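# Transfer the 96-well plate from bench spot B1 to nest N1

## Task

Pick up the 96-well plate at bench spot B1 and put it in plate nest N1, lying flat and seated within the nest's locators, oriented so its A1 well is at the nest corner labelled A1; then open the gripper and withdraw the robot from the plate.

## Robot and tools

Setup. Two arms, left_arm and right_arm, each end in a two-finger gripper. All positions use one scene frame: origin on the table surface midway between the arms, +x pointing away from the robots over the table, +z up, and left_arm on the +y side. The arm names do not match image sides. Looking from the arms, B1 (start) is the right-hand bench spot and N1 (goal) is the left-hand nest. The plate has one clipped corner, and well A1 lies at that corner. Loose objects may occasionally get a brief external shove.

Gripper geometry. Fingers extend along the gripper's +z axis and close along its y axis. The reported end_effector_position is the midpoint between the finger pads, roughly 1 cm short of the fingertips. Reported hand positions can be a little off, more so at long reach. Joint friction can leave the hand up to about 31 mm from the commanded spot, so a very small correction may not move it at all.

Command row. Both moving tools use rows of exactly 16 numbers: left_arm x, y, z, qw, qx, qy, qz, opening, followed by the same eight for right_arm. Every row covers both arms, even if only one should move. x, y, z are an absolute target for the gripper point in metres, scene frame; qw..qz is an absolute orientation quaternion, w first. Opening runs from -1 (closed) to +1 (fully open, 0.094 m). To keep an arm still, resend its exact pose and quaternion from the last result before it stopped, with the desired opening; to hold an orientation, keep sending the same quaternion rather than copying the drifting reported one. A target more than 0.6 m from the arm's last reported position along any gripper axis gets the whole call refused, and nothing is sent. On each control step the controller clips the command to within 70 mm and 16 degrees of the measured pose, favouring position over orientation when both cannot be met.

execute_actions. Argument actions is a list holding zero or one item. An empty list only returns the current state. An item with rows (1 to 15 rows) and steps (1 to 15, default 15) plays one row per step, each step 1/30 s, repeating the last row if rows run out. An item with only steps (up to 300) is a wait counted from the previous result. Optional pictures (true/false) controls whether camera images come back. After an action ends, an arm only continues as far as its last clipped pose, so far targets may need several actions; check the reported pose and send the remainder.

move. Argument target is one 16-number row of absolute poses; speed is the path's top speed in m/s, 0.002 to 0.5, default 0.25, with rotation capped at twice that in rad/s. Each gripper travels a straight line to its pose, both finishing together, over 0.5 to 10 s (stopped short if longer). Openings are applied at the start. Paths ignore obstacles and the other arm, and hands can lag, wander or overshoot speed, especially near full arm extension. Faster contact hits harder, and aiming past a contact presses harder. The result adds a move: line with the ending (done, off_target, moving, held, fault) and any limits (paced means the sent pose was clipped; held means a safety check blocked some steps, after which the arm may jump faster), plus each gripper's distance to its target.

wait. Argument seconds, 0 to 10; lets the simulation run without new commands.

zoom_image. Arguments camera (cam_head_left, cam_head_right, cam_left_wrist, cam_right_wrist) and region [x0, y0, x1, y1] in pixels of that camera's latest image, origin top-left, at most 504 by 504. Head cameras are 896x504, wrist cameras 504x504; calibration (intrinsics and world-to-camera transforms) is supplied and may be slightly off.

finished_scene. Argument scene is the number of the scene being ended; it is final and the result reports success.

Reading results. The state line gives each gripper's position and quaternion. grip_measured is the measured finger opening on the same -1..1 scale (Joint positions ends with the opening in metres); readings may be off by about 1 mm. To hold the plate, command an opening about 0.03 below grip_measured; less difference grips more gently. HELD marks steps where the command was partly or wholly withheld; pose unreachable means the clearance check altered or blocked that arm's command; Hand target shows where the controller is currently driving each gripper; FAULT lines mean an arm stopped. MOTOR HOT appears from 75 °C while carrying a load; at 90 °C that arm is halted for 10 s, and at 100 °C it goes limp and drops what it holds, so avoid long holds. Joint ranges (rad): waist -2.618 to 3.054, shoulder and elbow 0 to 3.142, wrist pitch and yaw -1.571 to 1.571, wrist roll -2.094 to 2.094.

Avoid. Dropping the plate more than a few millimetres, knocking anything off the table, letting the arms collide or press on each other, striking the mounting plates or rear frame, and fast or hard contacts. Place gently, confirm it sits flat in the locators with A1 correct, then open and retract.

Each tool is called after ">>>" as name(argument=value, ...) on one line, values as JSON.

## Session

>>> execute_actions(actions=[])

Scene clock: 0.00 s of 13200.00 s.
left_arm: end_effector_position=(+0.4577, +0.3077, +0.2388) grip_measured=+1.000 end_effector_quat_wxyz=(+0.013, -0.613, +0.786, -0.082) | right_arm: end_effector_position=(+0.0208, -0.5783, +0.1324) grip_measured=+1.000 end_effector_quat_wxyz=(+0.053, +0.994, +0.067, +0.070)
Joint positions: left_arm=[ 0.084  1.56   1.765 -1.138  0.048 -1.413  0.094] | right_arm=[-2.021  1.646  0.569 -0.59  -0.665  1.071  0.094]
Joint velocities: left_arm=[ 0.022  0.007 -0.022  0.037 -0.022  0.022  0.   ] | right_arm=[ 0.002  0.002  0.007  0.007 -0.022 -0.007  0.   ]
Motor temperatures (°C, as the motors report them): left_arm=[20 19 20 18 21 19] | right_arm=[17 20 18 21 17 19]
Hand target (left_arm): +0.458, +0.308, +0.239; +0.013, -0.613, +0.786, -0.082
Hand target (right_arm): +0.021, -0.578, +0.132; +0.053, +0.994, +0.067, +0.070

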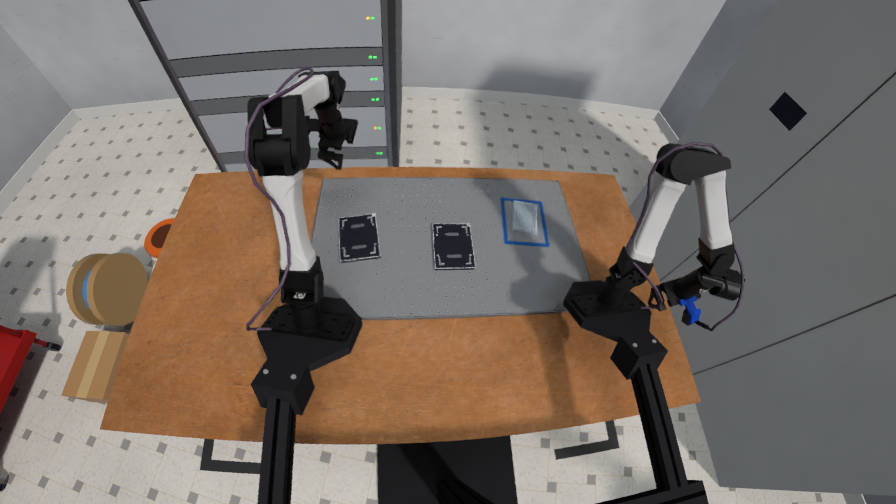

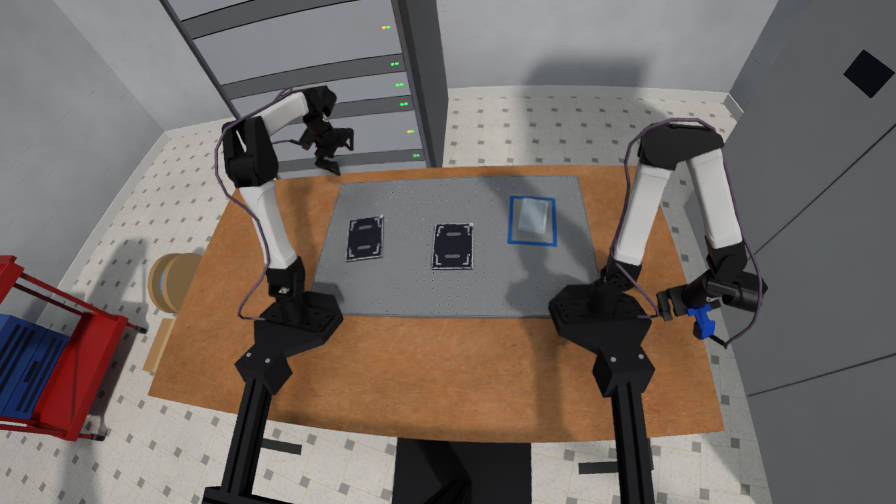

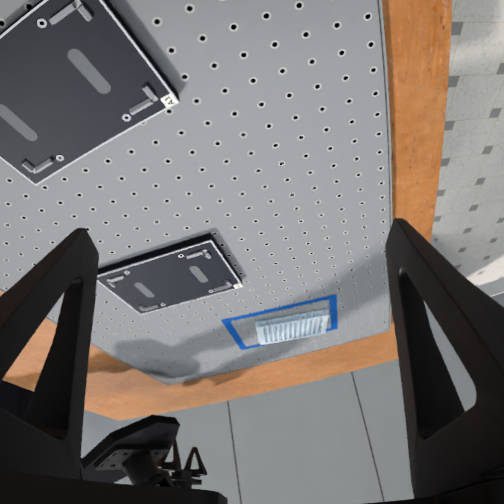

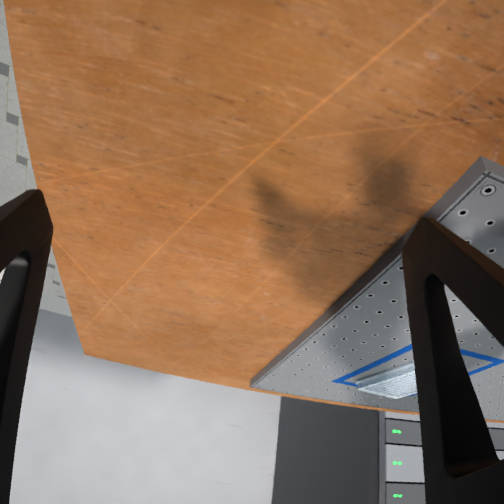

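>>> zoom_image(camera="cam_head_left", region=[320, 180, 580, 290])

>>> zoom_image(camera="cam_head_right", region=[320, 180, 580, 290])

Region (320, 180, 580, 290) of cam_head_left's 896x504 image, scaled by 1.938, with more detail than that image has; it fills the top 213 rows of this view, and the rest is white.

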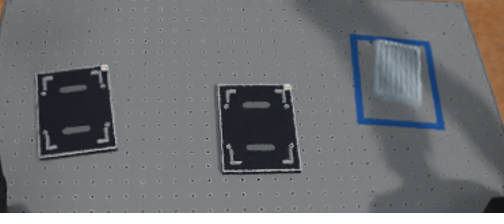

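Region (320, 180, 580, 290) of cam_head_right's 896x504 image, scaled by 1.938, with more detail than that image has; it fills the top 213 rows of this view, and the rest is white.

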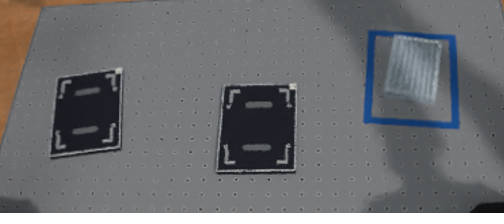

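>>> move(target=[0.33,0.12,0.30,0,-0.707,0.707,0,1,0.40,-0.27,0.16,0,1,0,0,1])

>>> zoom_image(camera="cam_left_wrist", region=[0, 0, 504, 504])

>>> zoom_image(camera="cam_head_left", region=[320, 190, 500, 290])

Scene clock: 10.00 s of 13200.00 s.
left_arm: end_effector_position=(+0.3298, +0.1241, +0.3010) grip_measured=+1.000 end_effector_quat_wxyz=(-0.052, -0.608, +0.790, -0.059) | right_arm: end_effector_position=(+0.3977, -0.2807, +0.1629) grip_measured=+1.000 end_effector_quat_wxyz=(-0.282, +0.836, +0.458, +0.107)
Joint positions: left_arm=[-0.709  1.531  1.779 -1.374 -0.278 -2.102  0.094] | right_arm=[-0.101  1.549  1.314 -0.934 -0.558  2.094  0.094]
Joint velocities: left_arm=[-0.002  0.007  0.007  0.022  0.007 -0.007  0.   ] | right_arm=[-0.012  0.007  0.066  0.007 -0.095  0.051  0.   ]
Motor temperatures (°C, as the motors report them): left_arm=[20 22 22 18 21 19] | right_arm=[18 21 19 21 17 19]
Hand target (left_arm): +0.328, +0.121, +0.301; -0.058, -0.606, +0.791, -0.054
Hand target (right_arm): +0.396, -0.278, +0.157; -0.288, +0.837, +0.457, +0.090
Off the commanded pose (left_arm): 0.004 m, 17 deg; orientation clipped at the last step of the last action.
Off the commanded pose (right_arm): 0.011 m, 67 deg; orientation clipped at the last step of the last action.
joint sent to its limit (left arm) — the command would take joint 6 (wrist roll) past its lower limit, so that joint was sent only as far as its limit.
joint sent to its limit (right arm) — the command would take joint 6 (wrist roll) past its upper limit, so that joint was sent only as far as its limit.
After step 90, 3.77 s passed at rest.
move: off_target (left_arm, right_arm); limits=paced
camera_calibration (this result's frames):
cam_left_wrist: T_world_to_cam=[[0.957182, -0.289078, 0.0153885, -0.291423], [-0.158521, -0.478926, 0.863424, -0.143566], [-0.242227, -0.828893, -0.504244, 0.451931], [0, 0, 0, 1]] pos_world=[0.365657, 0.221601, 0.356327]
cam_right_wrist: T_world_to_cam=[[-0.885723, 0.318592, 0.337631, 0.38704], [0.372443, 0.0535603, 0.926508, -0.290906], [0.277095, 0.946377, -0.166097, 0.275002], [0, 0, 0, 1]] pos_world=[0.374955, -0.367982, 0.184528]

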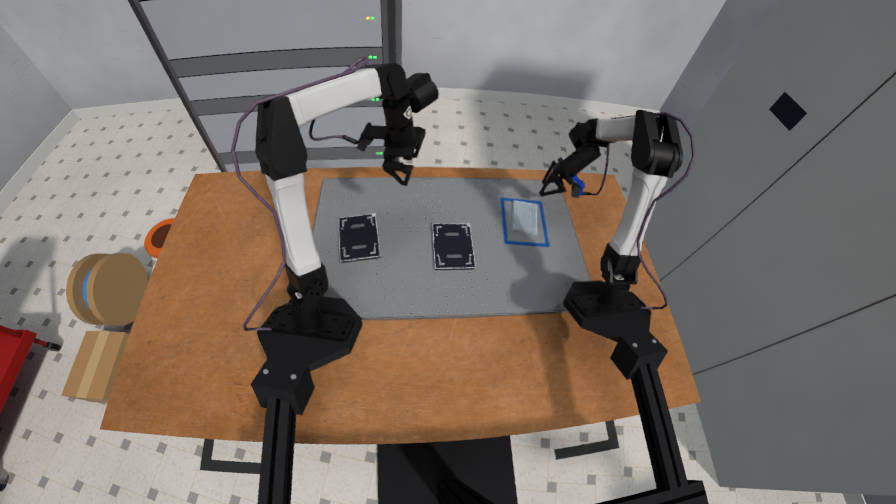

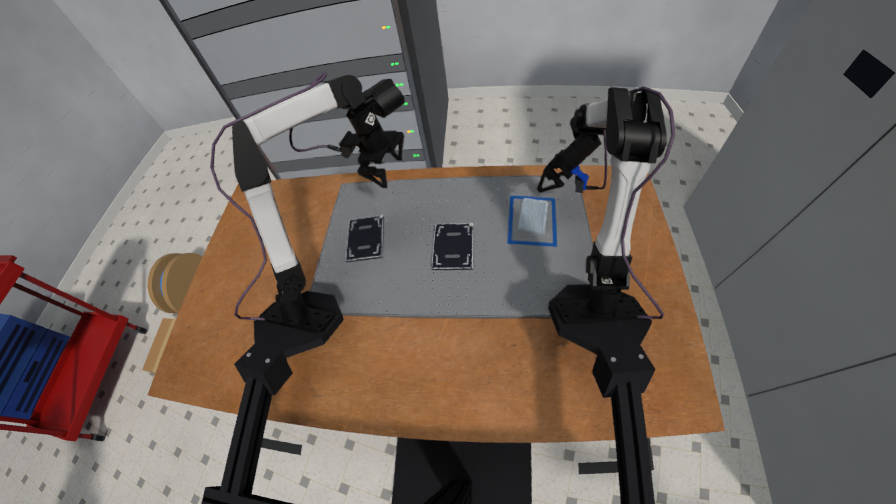

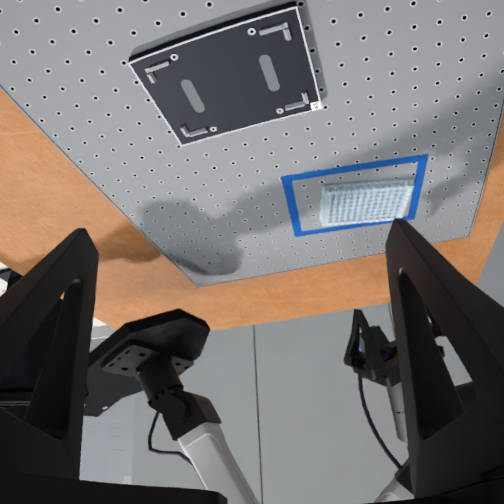

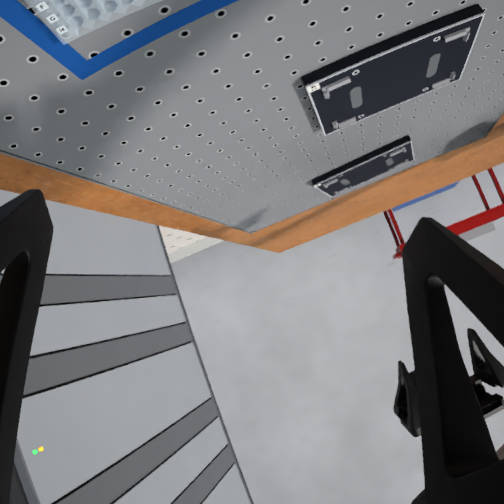

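Region (0, 0, 504, 504) of cam_left_wrist's 504x504 image, scaled by 1.000.

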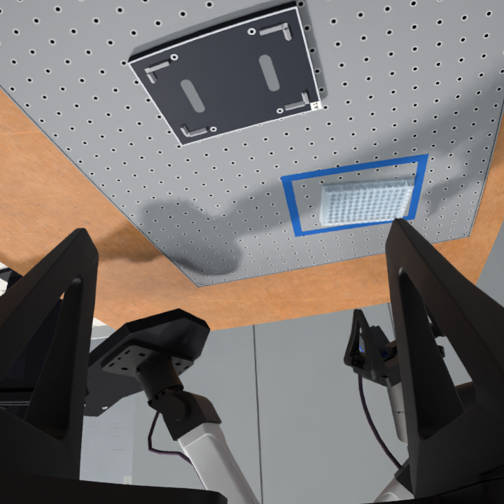

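Region (320, 190, 500, 290) of cam_head_left's 896x504 image, scaled by 2.800, with more detail than that image has.

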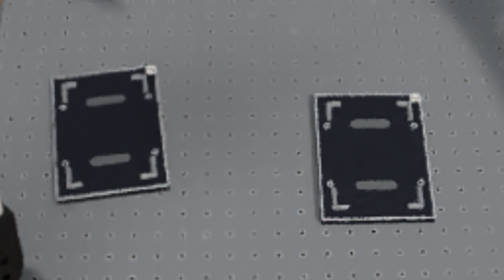

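>>> zoom_image(camera="cam_left_wrist", region=[260, 70, 440, 250])

>>> zoom_image(camera="cam_right_wrist", region=[0, 0, 504, 220])

>>> move(target=[0.33,0.25,0.30,0,0,1,0,1,0.36,-0.27,0.16,0,0,1,0,1])

Region (260, 70, 440, 250) of cam_left_wrist's 504x504 image, scaled by 2.800, with more detail than that image has.

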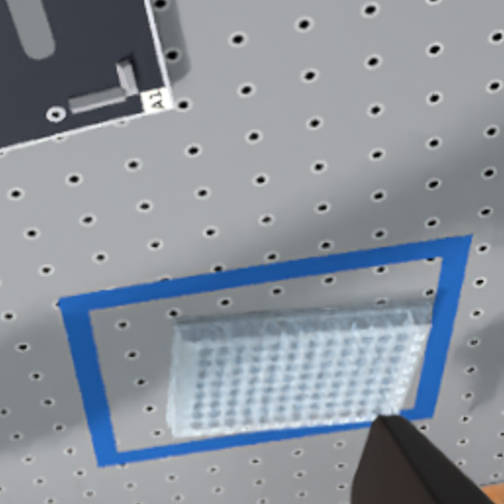

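Region (0, 0, 504, 220) of cam_right_wrist's 504x504 image, scaled by 1.000; it fills the top 220 rows of this view, and the rest is white.

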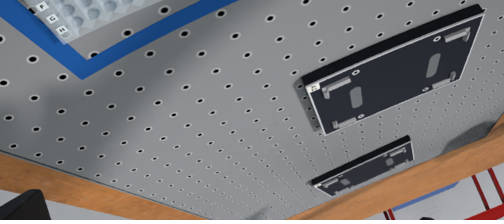

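Scene clock: 18.40 s of 13200.00 s.
left_arm: end_effector_position=(+0.3346, +0.2454, +0.3004) grip_measured=+1.000 end_effector_quat_wxyz=(+0.002, -0.002, +1.000, -0.005) | right_arm: end_effector_position=(+0.3645, -0.2706, +0.1596) grip_measured=+1.000 end_effector_quat_wxyz=(-0.001, +0.008, +1.000, -0.001)
Joint positions: left_arm=[-0.398  1.31   1.613 -1.432 -0.271 -0.526  0.094] | right_arm=[ 0.322  1.422  1.179 -0.88   0.246  0.38   0.094]
Joint velocities: left_arm=[ 0.022 -0.012 -0.007 -0.081 -0.022  0.037  0.   ] | right_arm=[ 0.022  0.012 -0.012  0.095  0.037 -0.007  0.   ]
Motor temperatures (°C, as the motors report them): left_arm=[20 23 23 18 21 19] | right_arm=[18 24 20 21 17 19]
Hand target (left_arm): +0.332, +0.250, +0.300; +0.001, -0.001, +1.000, -0.002
Hand target (right_arm): +0.360, -0.271, +0.160; +0.003, -0.001, +1.000, -0.003
Off the commanded pose (left_arm): 0.007 m, 1 deg.
Off the commanded pose (right_arm): 0.005 m, 1 deg.
After step 90, 0.47 s passed at rest.
move: done
camera_calibration (this result's frames):
cam_left_wrist: T_world_to_cam=[[-0.027817, -0.999548, -0.0114166, 0.25105], [-0.633517, 0.00879375, 0.773679, -0.0179697], [-0.773229, 0.0287541, -0.633475, 0.559405], [0, 0, 0, 1]] pos_world=[0.428148, 0.23501, 0.371138]
cam_right_wrist: T_world_to_cam=[[0.10521, -0.994121, 0.0255879, -0.311079], [-0.648928, -0.0491349, 0.759262, 0.0951382], [-0.753541, -0.0964869, -0.650282, 0.444847], [0, 0, 0, 1]] pos_world=[0.429677, -0.261654, 0.225001]

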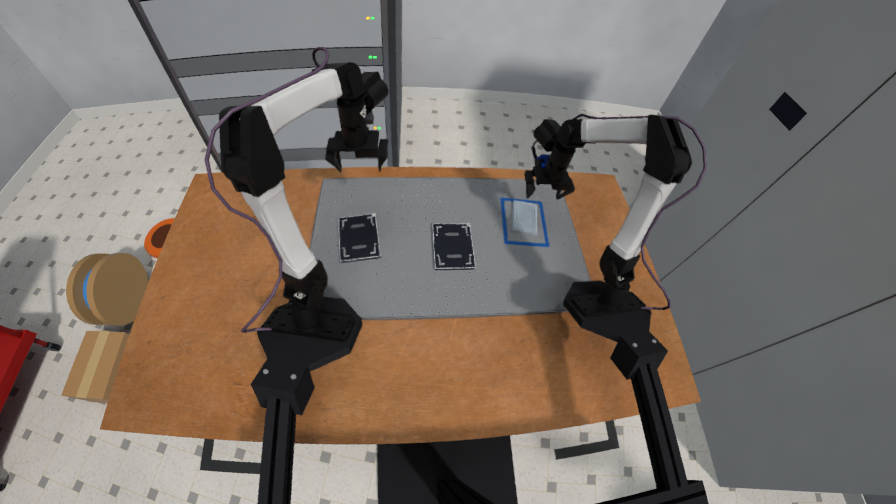

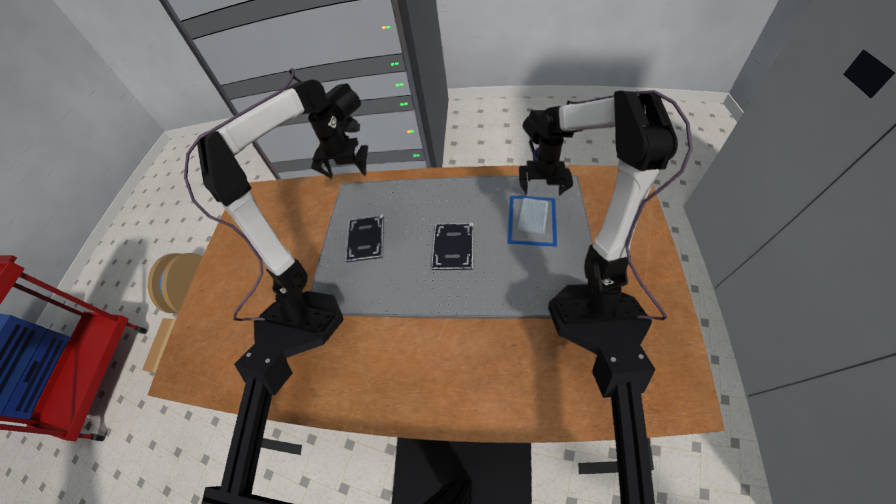

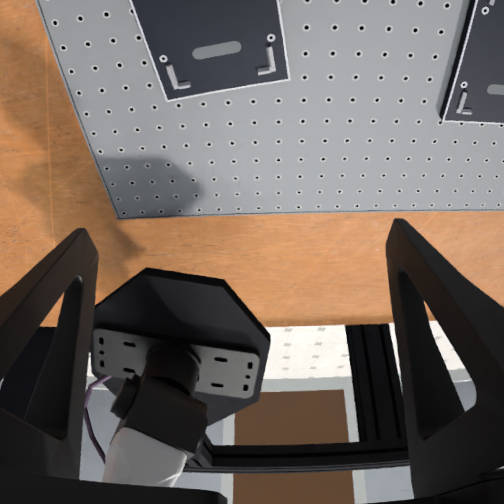

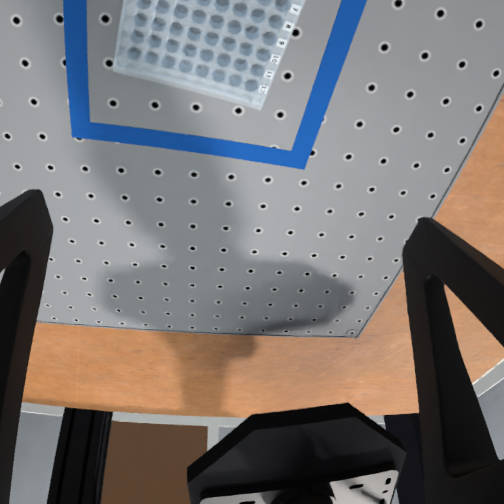

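>>> move(target=[0.42,0.27,0.25,0,0,1,0,1,0.46,-0.27,0.22,0,0,1,0,1])

Scene clock: 25.93 s of 13200.00 s.
left_arm: end_effector_position=(+0.4128, +0.2700, +0.2465) grip_measured=+1.000 end_effector_quat_wxyz=(-0.010, +0.000, +1.000, +0.004) | right_arm: end_effector_position=(+0.4616, -0.2677, +0.2260) grip_measured=+1.000 end_effector_quat_wxyz=(+0.013, +0.002, +1.000, +0.003)
Joint positions: left_arm=[-0.136  1.574  1.802 -1.335 -0.163 -0.286  0.094] | right_arm=[ 0.277  1.666  1.827 -1.243  0.228  0.318  0.094]
Joint velocities: left_arm=[-0.012  0.002  0.002  0.007 -0.007  0.051  0.   ] | right_arm=[-0.002 -0.007  0.002  0.022 -0.066  0.007  0.   ]
Motor temperatures (°C, as the motors report them): left_arm=[20 24 23 19 21 19] | right_arm=[18 27 20 21 17 19]
Hand target (left_arm): +0.420, +0.269, +0.249; +0.001, -0.001, +1.000, -0.002
Hand target (right_arm): +0.462, -0.269, +0.219; +0.000, +0.001, +1.000, +0.001
Off the commanded pose (left_arm): 0.008 m, 1 deg.
Off the commanded pose (right_arm): 0.007 m, 2 deg.
After step 90, 3.30 s passed at rest.
move: done
camera_calibration (this result's frames):
cam_left_wrist: T_world_to_cam=[[-0.0337037, -0.999018, -0.0287725, 0.283779], [-0.614541, -0.00198779, 0.788882, 0.0644462], [-0.788164, 0.0442701, -0.613871, 0.582128], [0, 0, 0, 1]] pos_world=[0.507982, 0.257857, 0.314676]
cam_right_wrist: T_world_to_cam=[[0.116453, -0.992972, 0.0210792, -0.324016], [-0.67063, -0.0629593, 0.739115, 0.118735], [-0.732594, -0.100209, -0.673249, 0.555999], [0, 0, 0, 1]] pos_world=[0.524681, -0.258548, 0.293397]

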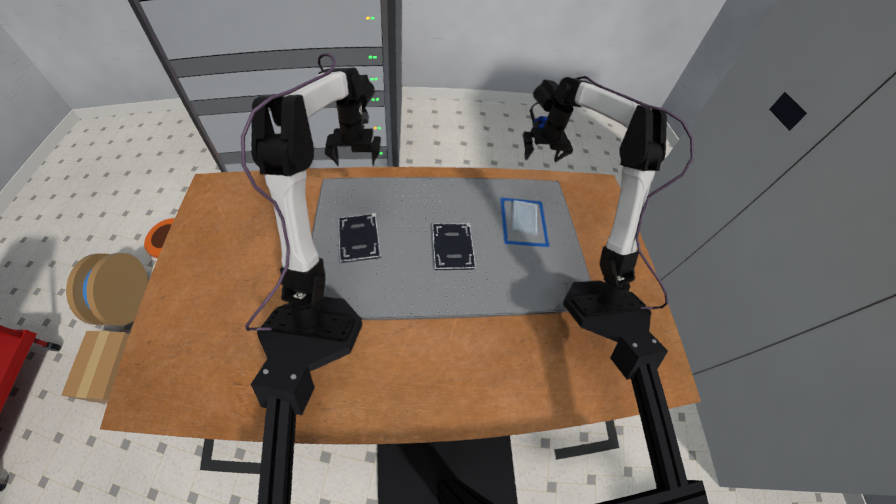

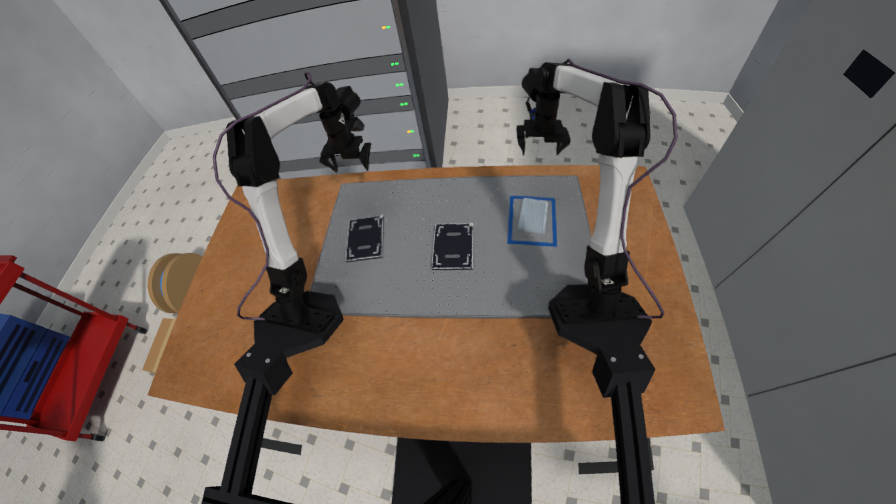

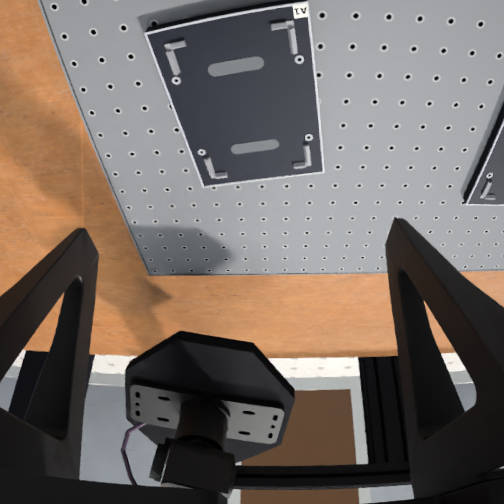

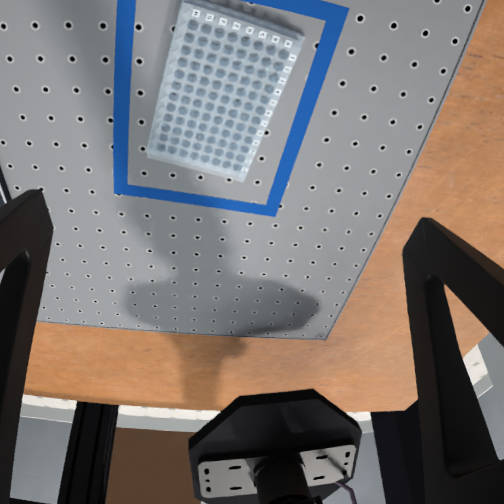

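>>> move(target=[0.42,0.27,0.25,0,0,1,0,1,0.391,-0.257,0.065,0,0.105,0.995,0,1], speed=0.15)

Scene clock: 36.50 s of 13200.00 s.
left_arm: end_effector_position=(+0.4128, +0.2699, +0.2465) grip_measured=+1.000 end_effector_quat_wxyz=(-0.010, +0.001, +1.000, +0.004) | right_arm: end_effector_position=(+0.3976, -0.2540, +0.0806) grip_measured=+1.000 end_effector_quat_wxyz=(+0.018, +0.099, +0.995, +0.006)
Joint positions: left_arm=[-0.136  1.574  1.802 -1.335 -0.162 -0.284  0.094] | right_arm=[ 0.277  1.67   1.185 -0.586  0.228  0.51   0.094]
Joint velocities: left_arm=[-0.012  0.002 -0.012  0.037 -0.037 -0.066  0.   ] | right_arm=[-0.002  0.017  0.002  0.007 -0.095  0.007  0.   ]
Motor temperatures (°C, as the motors report them): left_arm=[20 26 24 19 21 19] | right_arm=[18 29 21 21 17 19]
Hand target (left_arm): +0.420, +0.270, +0.250; +0.000, +0.000, +1.000, -0.000
Hand target (right_arm): +0.387, -0.259, +0.067; -0.000, +0.105, +0.994, -0.000
Off the commanded pose (left_arm): 0.008 m, 1 deg.
Off the commanded pose (right_arm): 0.017 m, 2 deg.
After step 90, 5.73 s passed at rest.
move: off_target (right_arm)
camera_calibration (this result's frames):
cam_left_wrist: T_world_to_cam=[[-0.0352227, -0.998977, -0.0283715, 0.284232], [-0.614448, -0.000742187, 0.788957, 0.0640417], [-0.788171, 0.045222, -0.613793, 0.581842], [0, 0, 0, 1]] pos_world=[0.507953, 0.257677, 0.314669]
cam_right_wrist: T_world_to_cam=[[-0.0774764, -0.996923, 0.011875, -0.223016], [-0.677118, 0.0613575, 0.733312, 0.218876], [-0.731784, 0.0487736, -0.679789, 0.450663], [0, 0, 0, 1]] pos_world=[0.460715, -0.25774, 0.148499]

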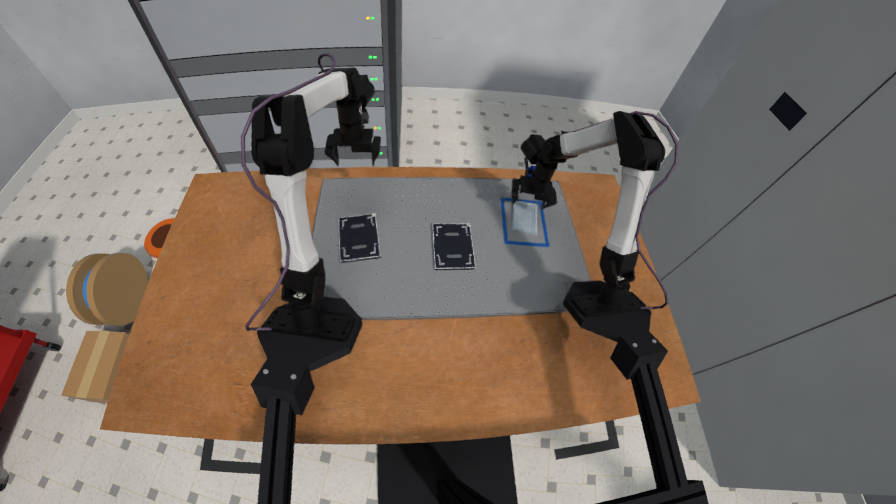

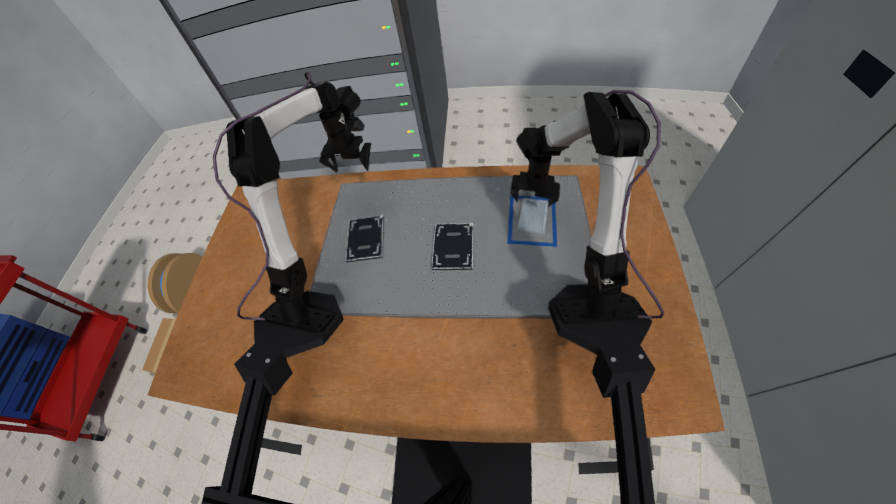

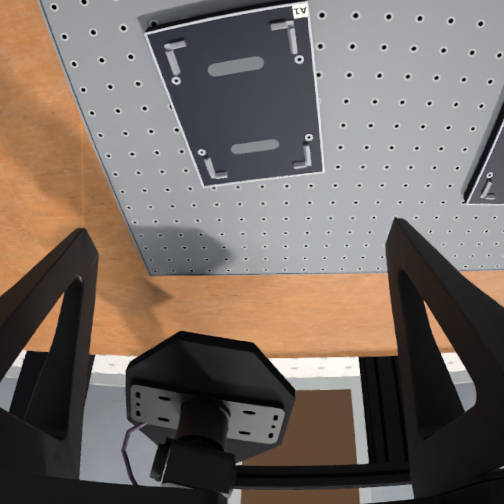

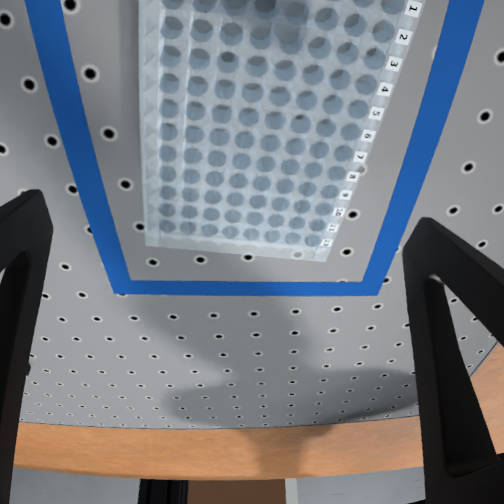

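>>> move(target=[0.42,0.27,0.25,0,0,1,0,1,0.388,-0.258,0.035,0,0.113,0.9936,0,1], speed=0.04)

Scene clock: 45.33 s of 13200.00 s.
left_arm: end_effector_position=(+0.4128, +0.2699, +0.2465) grip_measured=+1.000 end_effector_quat_wxyz=(-0.010, +0.001, +1.000, +0.004) | right_arm: end_effector_position=(+0.3991, -0.2539, +0.0499) grip_measured=+1.000 end_effector_quat_wxyz=(+0.018, +0.108, +0.994, +0.005)
Joint positions: left_arm=[-0.136  1.574  1.802 -1.335 -0.162 -0.284  0.094] | right_arm=[ 0.256  1.752  1.17  -0.484  0.22   0.511  0.094]
Joint velocities: left_arm=[ 0.002  0.002 -0.007  0.037 -0.095  0.037  0.   ] | right_arm=[ 0.012 -0.007 -0.012  0.022  0.007 -0.022  0.   ]
Motor temperatures (°C, as the motors report them): left_arm=[20 27 26 19 21 19] | right_arm=[18 30 21 21 17 19]
Hand target (left_arm): +0.420, +0.270, +0.250; +0.000, +0.000, +1.000, -0.000
Hand target (right_arm): +0.387, -0.258, +0.036; -0.000, +0.113, +0.994, -0.000
Off the commanded pose (left_arm): 0.008 m, 1 deg.
Off the commanded pose (right_arm): 0.019 m, 2 deg.
After step 90, 4.33 s passed at rest.
move: off_target (right_arm)
camera_calibration (this result's frames):
cam_left_wrist: T_world_to_cam=[[-0.0352227, -0.998977, -0.0283715, 0.284232], [-0.614448, -0.000742187, 0.788957, 0.0640417], [-0.788171, 0.045222, -0.613793, 0.581842], [0, 0, 0, 1]] pos_world=[0.507953, 0.257677, 0.314669]
cam_right_wrist: T_world_to_cam=[[-0.0965186, -0.995252, 0.0125725, -0.214446], [-0.67646, 0.0748578, 0.732665, 0.245563], [-0.730128, 0.062211, -0.680473, 0.433688], [0, 0, 0, 1]] pos_world=[0.462063, -0.258791, 0.117894]

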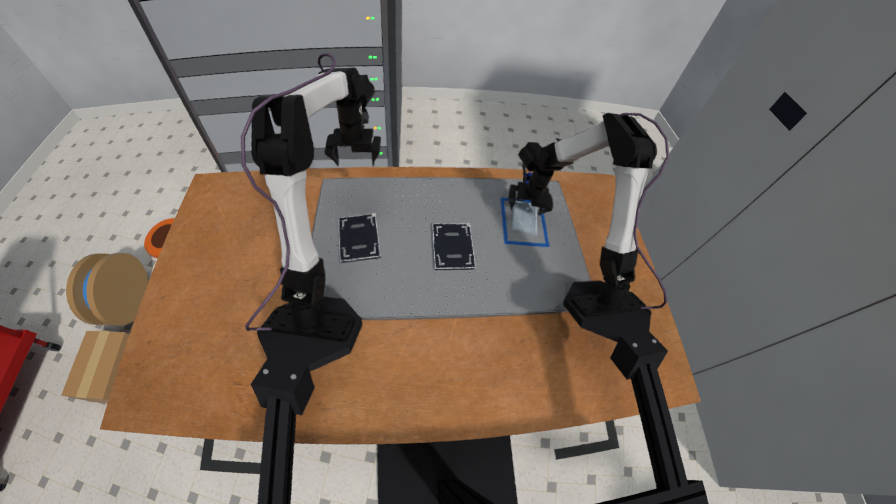

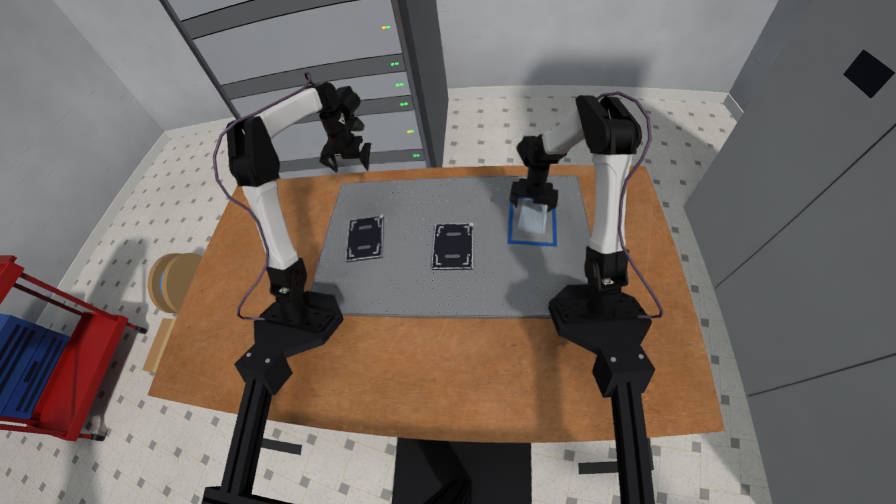

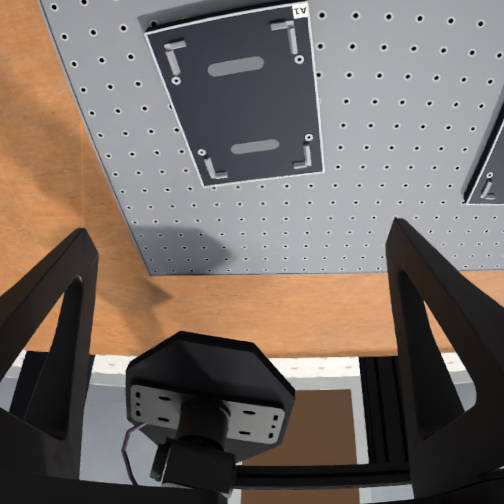

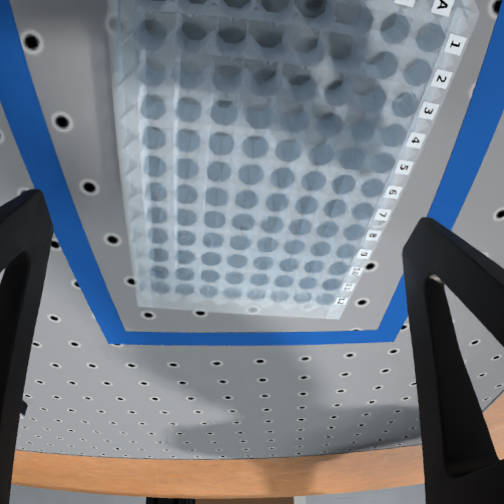

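>>> move(target=[0.42,0.27,0.25,0,0,1,0,1,0.386,-0.275,0.036,0,0.113,0.9936,0,1], speed=0.03)

>>> zoom_image(camera="cam_head_right", region=[490, 160, 590, 260])

Scene clock: 50.30 s of 13200.00 s.
left_arm: end_effector_position=(+0.4128, +0.2699, +0.2465) grip_measured=+1.000 end_effector_quat_wxyz=(-0.010, +0.001, +1.000, +0.004) | right_arm: end_effector_position=(+0.3935, -0.2706, +0.0419) grip_measured=+1.000 end_effector_quat_wxyz=(+0.008, +0.114, +0.993, +0.001)
Joint positions: left_arm=[-0.136  1.574  1.802 -1.335 -0.162 -0.284  0.094] | right_arm=[ 0.211  1.752  1.142 -0.47   0.2    0.485  0.094]
Joint velocities: left_arm=[-0.007  0.012  0.017 -0.022 -0.007 -0.022  0.   ] | right_arm=[ 0.002  0.022  0.007 -0.037  0.007 -0.037  0.   ]
Motor temperatures (°C, as the motors report them): left_arm=[20 27 26 19 21 19] | right_arm=[18 31 21 21 17 19]
Hand target (left_arm): +0.420, +0.270, +0.250; +0.000, +0.000, +1.000, -0.000
Hand target (right_arm): +0.386, -0.275, +0.037; -0.001, +0.113, +0.994, +0.000
Off the commanded pose (left_arm): 0.008 m, 1 deg.
Off the commanded pose (right_arm): 0.010 m, 1 deg.
After step 90, 0.73 s passed at rest.
move: done
camera_calibration (this result's frames):
cam_left_wrist: T_world_to_cam=[[-0.0352227, -0.998977, -0.0283715, 0.284232], [-0.614448, -0.000742187, 0.788957, 0.0640417], [-0.788171, 0.045222, -0.613793, 0.581842], [0, 0, 0, 1]] pos_world=[0.507953, 0.257677, 0.314669]
cam_right_wrist: T_world_to_cam=[[-0.107087, -0.994007, 0.0219741, -0.227424], [-0.660094, 0.0876066, 0.746057, 0.245302], [-0.743511, 0.0653881, -0.665519, 0.430629], [0, 0, 0, 1]] pos_world=[0.457745, -0.275709, 0.10858]

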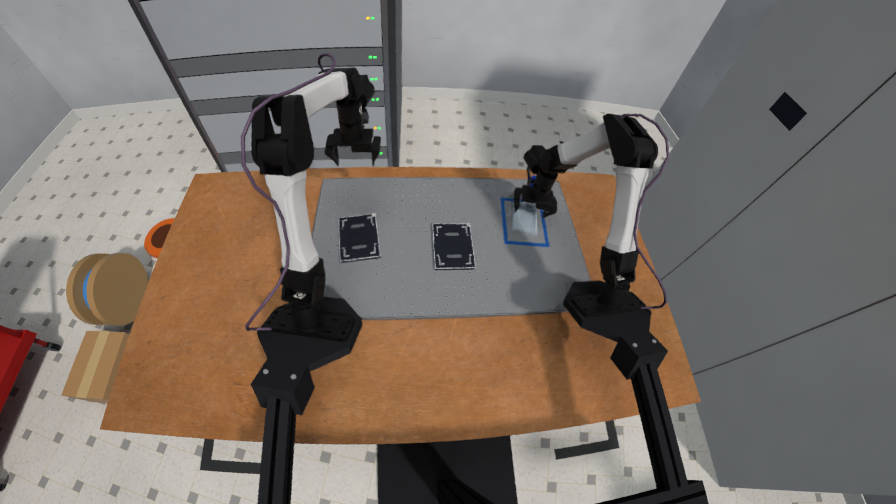

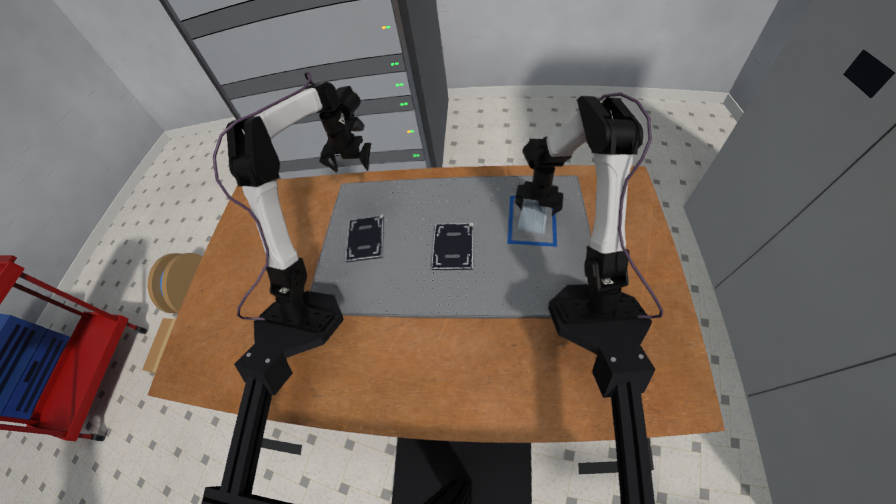

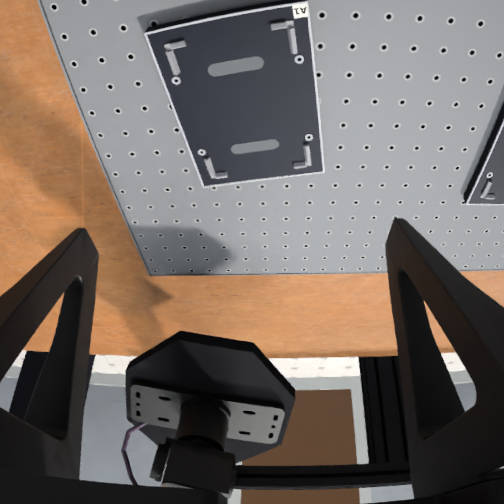

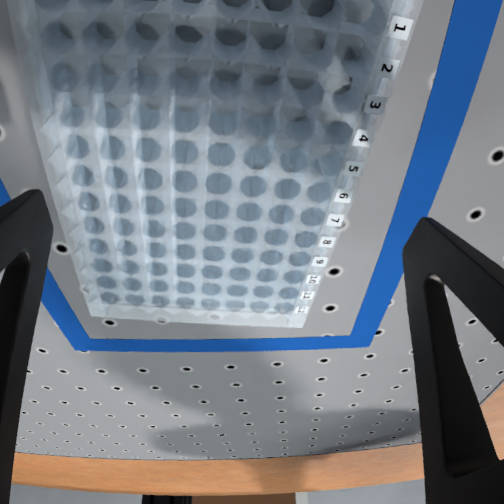

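Region (490, 160, 590, 260) of cam_head_right's 896x504 image, scaled by 5.040, with more detail than that image has.

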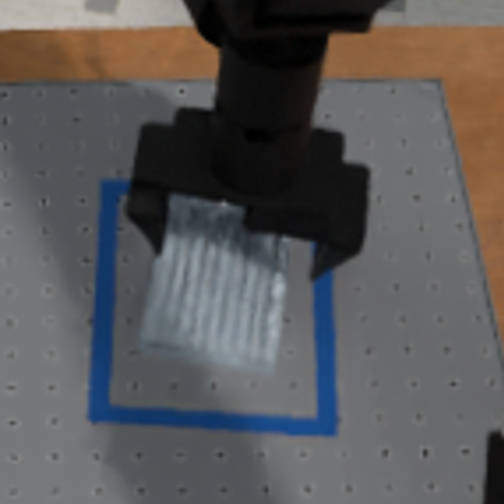

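>>> move(target=[0.42,0.27,0.25,0,0,1,0,1,0.388,-0.259,0.04,0,0.113,0.9936,0,1], speed=0.03)

Scene clock: 53.17 s of 13200.00 s.
left_arm: end_effector_position=(+0.4128, +0.2699, +0.2465) grip_measured=+1.000 end_effector_quat_wxyz=(-0.010, +0.001, +1.000, +0.004) | right_arm: end_effector_position=(+0.3917, -0.2612, +0.0435) grip_measured=+1.000 end_effector_quat_wxyz=(+0.008, +0.115, +0.993, +0.006)
Joint positions: left_arm=[-0.136  1.574  1.802 -1.335 -0.162 -0.284  0.094] | right_arm=[ 0.234  1.752  1.142 -0.47   0.2    0.507  0.094]
Joint velocities: left_arm=[ 0.027 -0.012 -0.017 -0.037 -0.007  0.051  0.   ] | right_arm=[-0.017 -0.002  0.007 -0.022 -0.007 -0.007  0.   ]
Motor temperatures (°C, as the motors report them): left_arm=[20 28 26 19 21 19] | right_arm=[18 32 21 21 17 19]
Hand target (left_arm): +0.420, +0.270, +0.250; +0.000, +0.000, +1.000, -0.000
Hand target (right_arm): +0.388, -0.259, +0.040; +0.001, +0.113, +0.994, -0.000
Off the commanded pose (left_arm): 0.008 m, 1 deg.
Off the commanded pose (right_arm): 0.005 m, 1 deg.
move: done
camera_calibration (this result's frames):
cam_left_wrist: T_world_to_cam=[[-0.0352227, -0.998977, -0.0283715, 0.284232], [-0.614448, -0.000742187, 0.788957, 0.0640417], [-0.788171, 0.045222, -0.613793, 0.581842], [0, 0, 0, 1]] pos_world=[0.507953, 0.257677, 0.314669]
cam_right_wrist: T_world_to_cam=[[-0.108604, -0.994034, 0.0101146, -0.217157], [-0.660998, 0.07981, 0.746131, 0.240429], [-0.742487, 0.074347, -0.665722, 0.431671], [0, 0, 0, 1]] pos_world=[0.455849, -0.267143, 0.110178]

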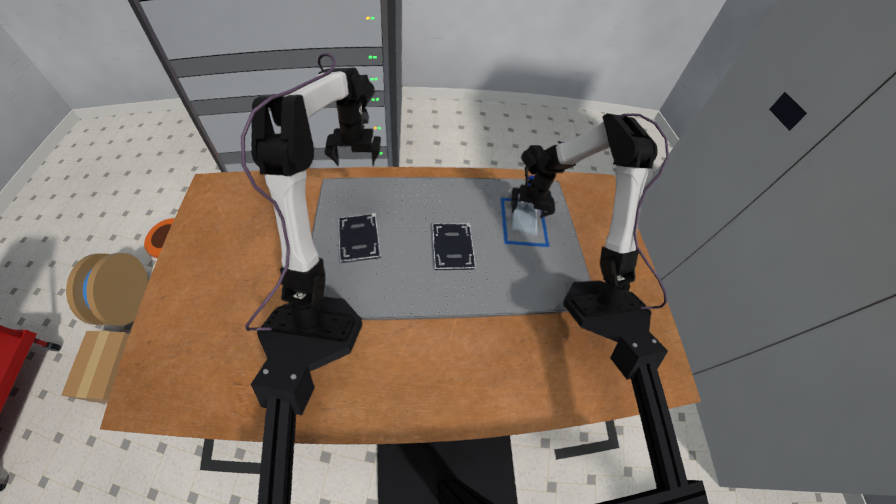

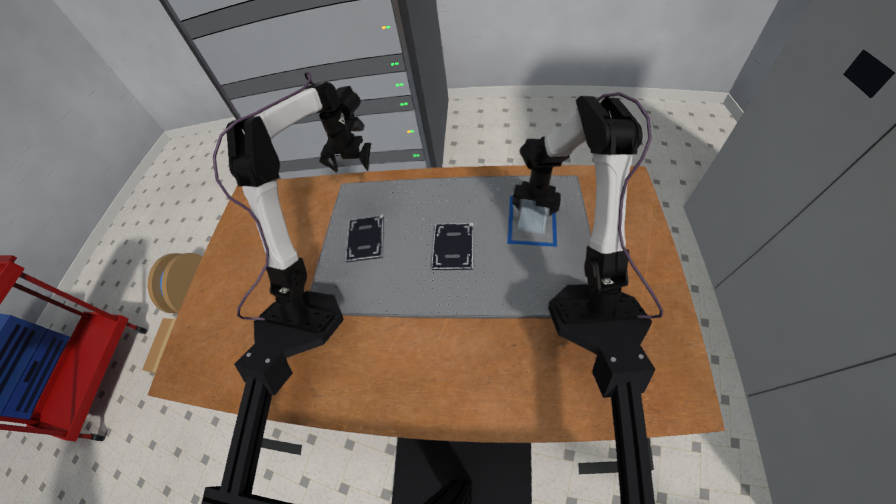

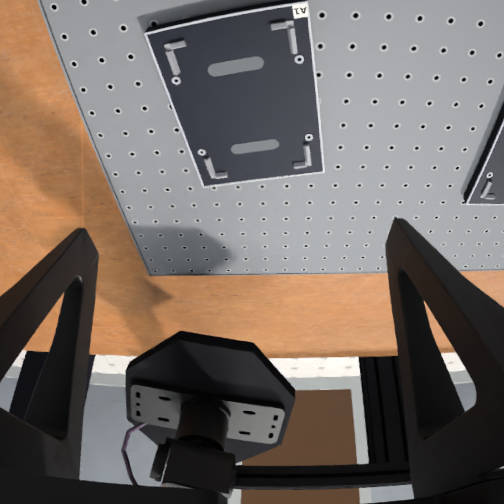

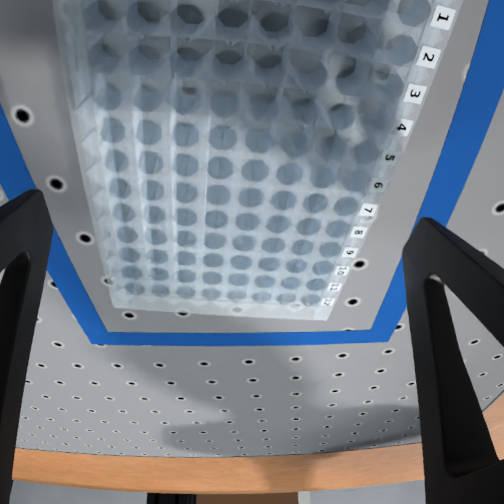

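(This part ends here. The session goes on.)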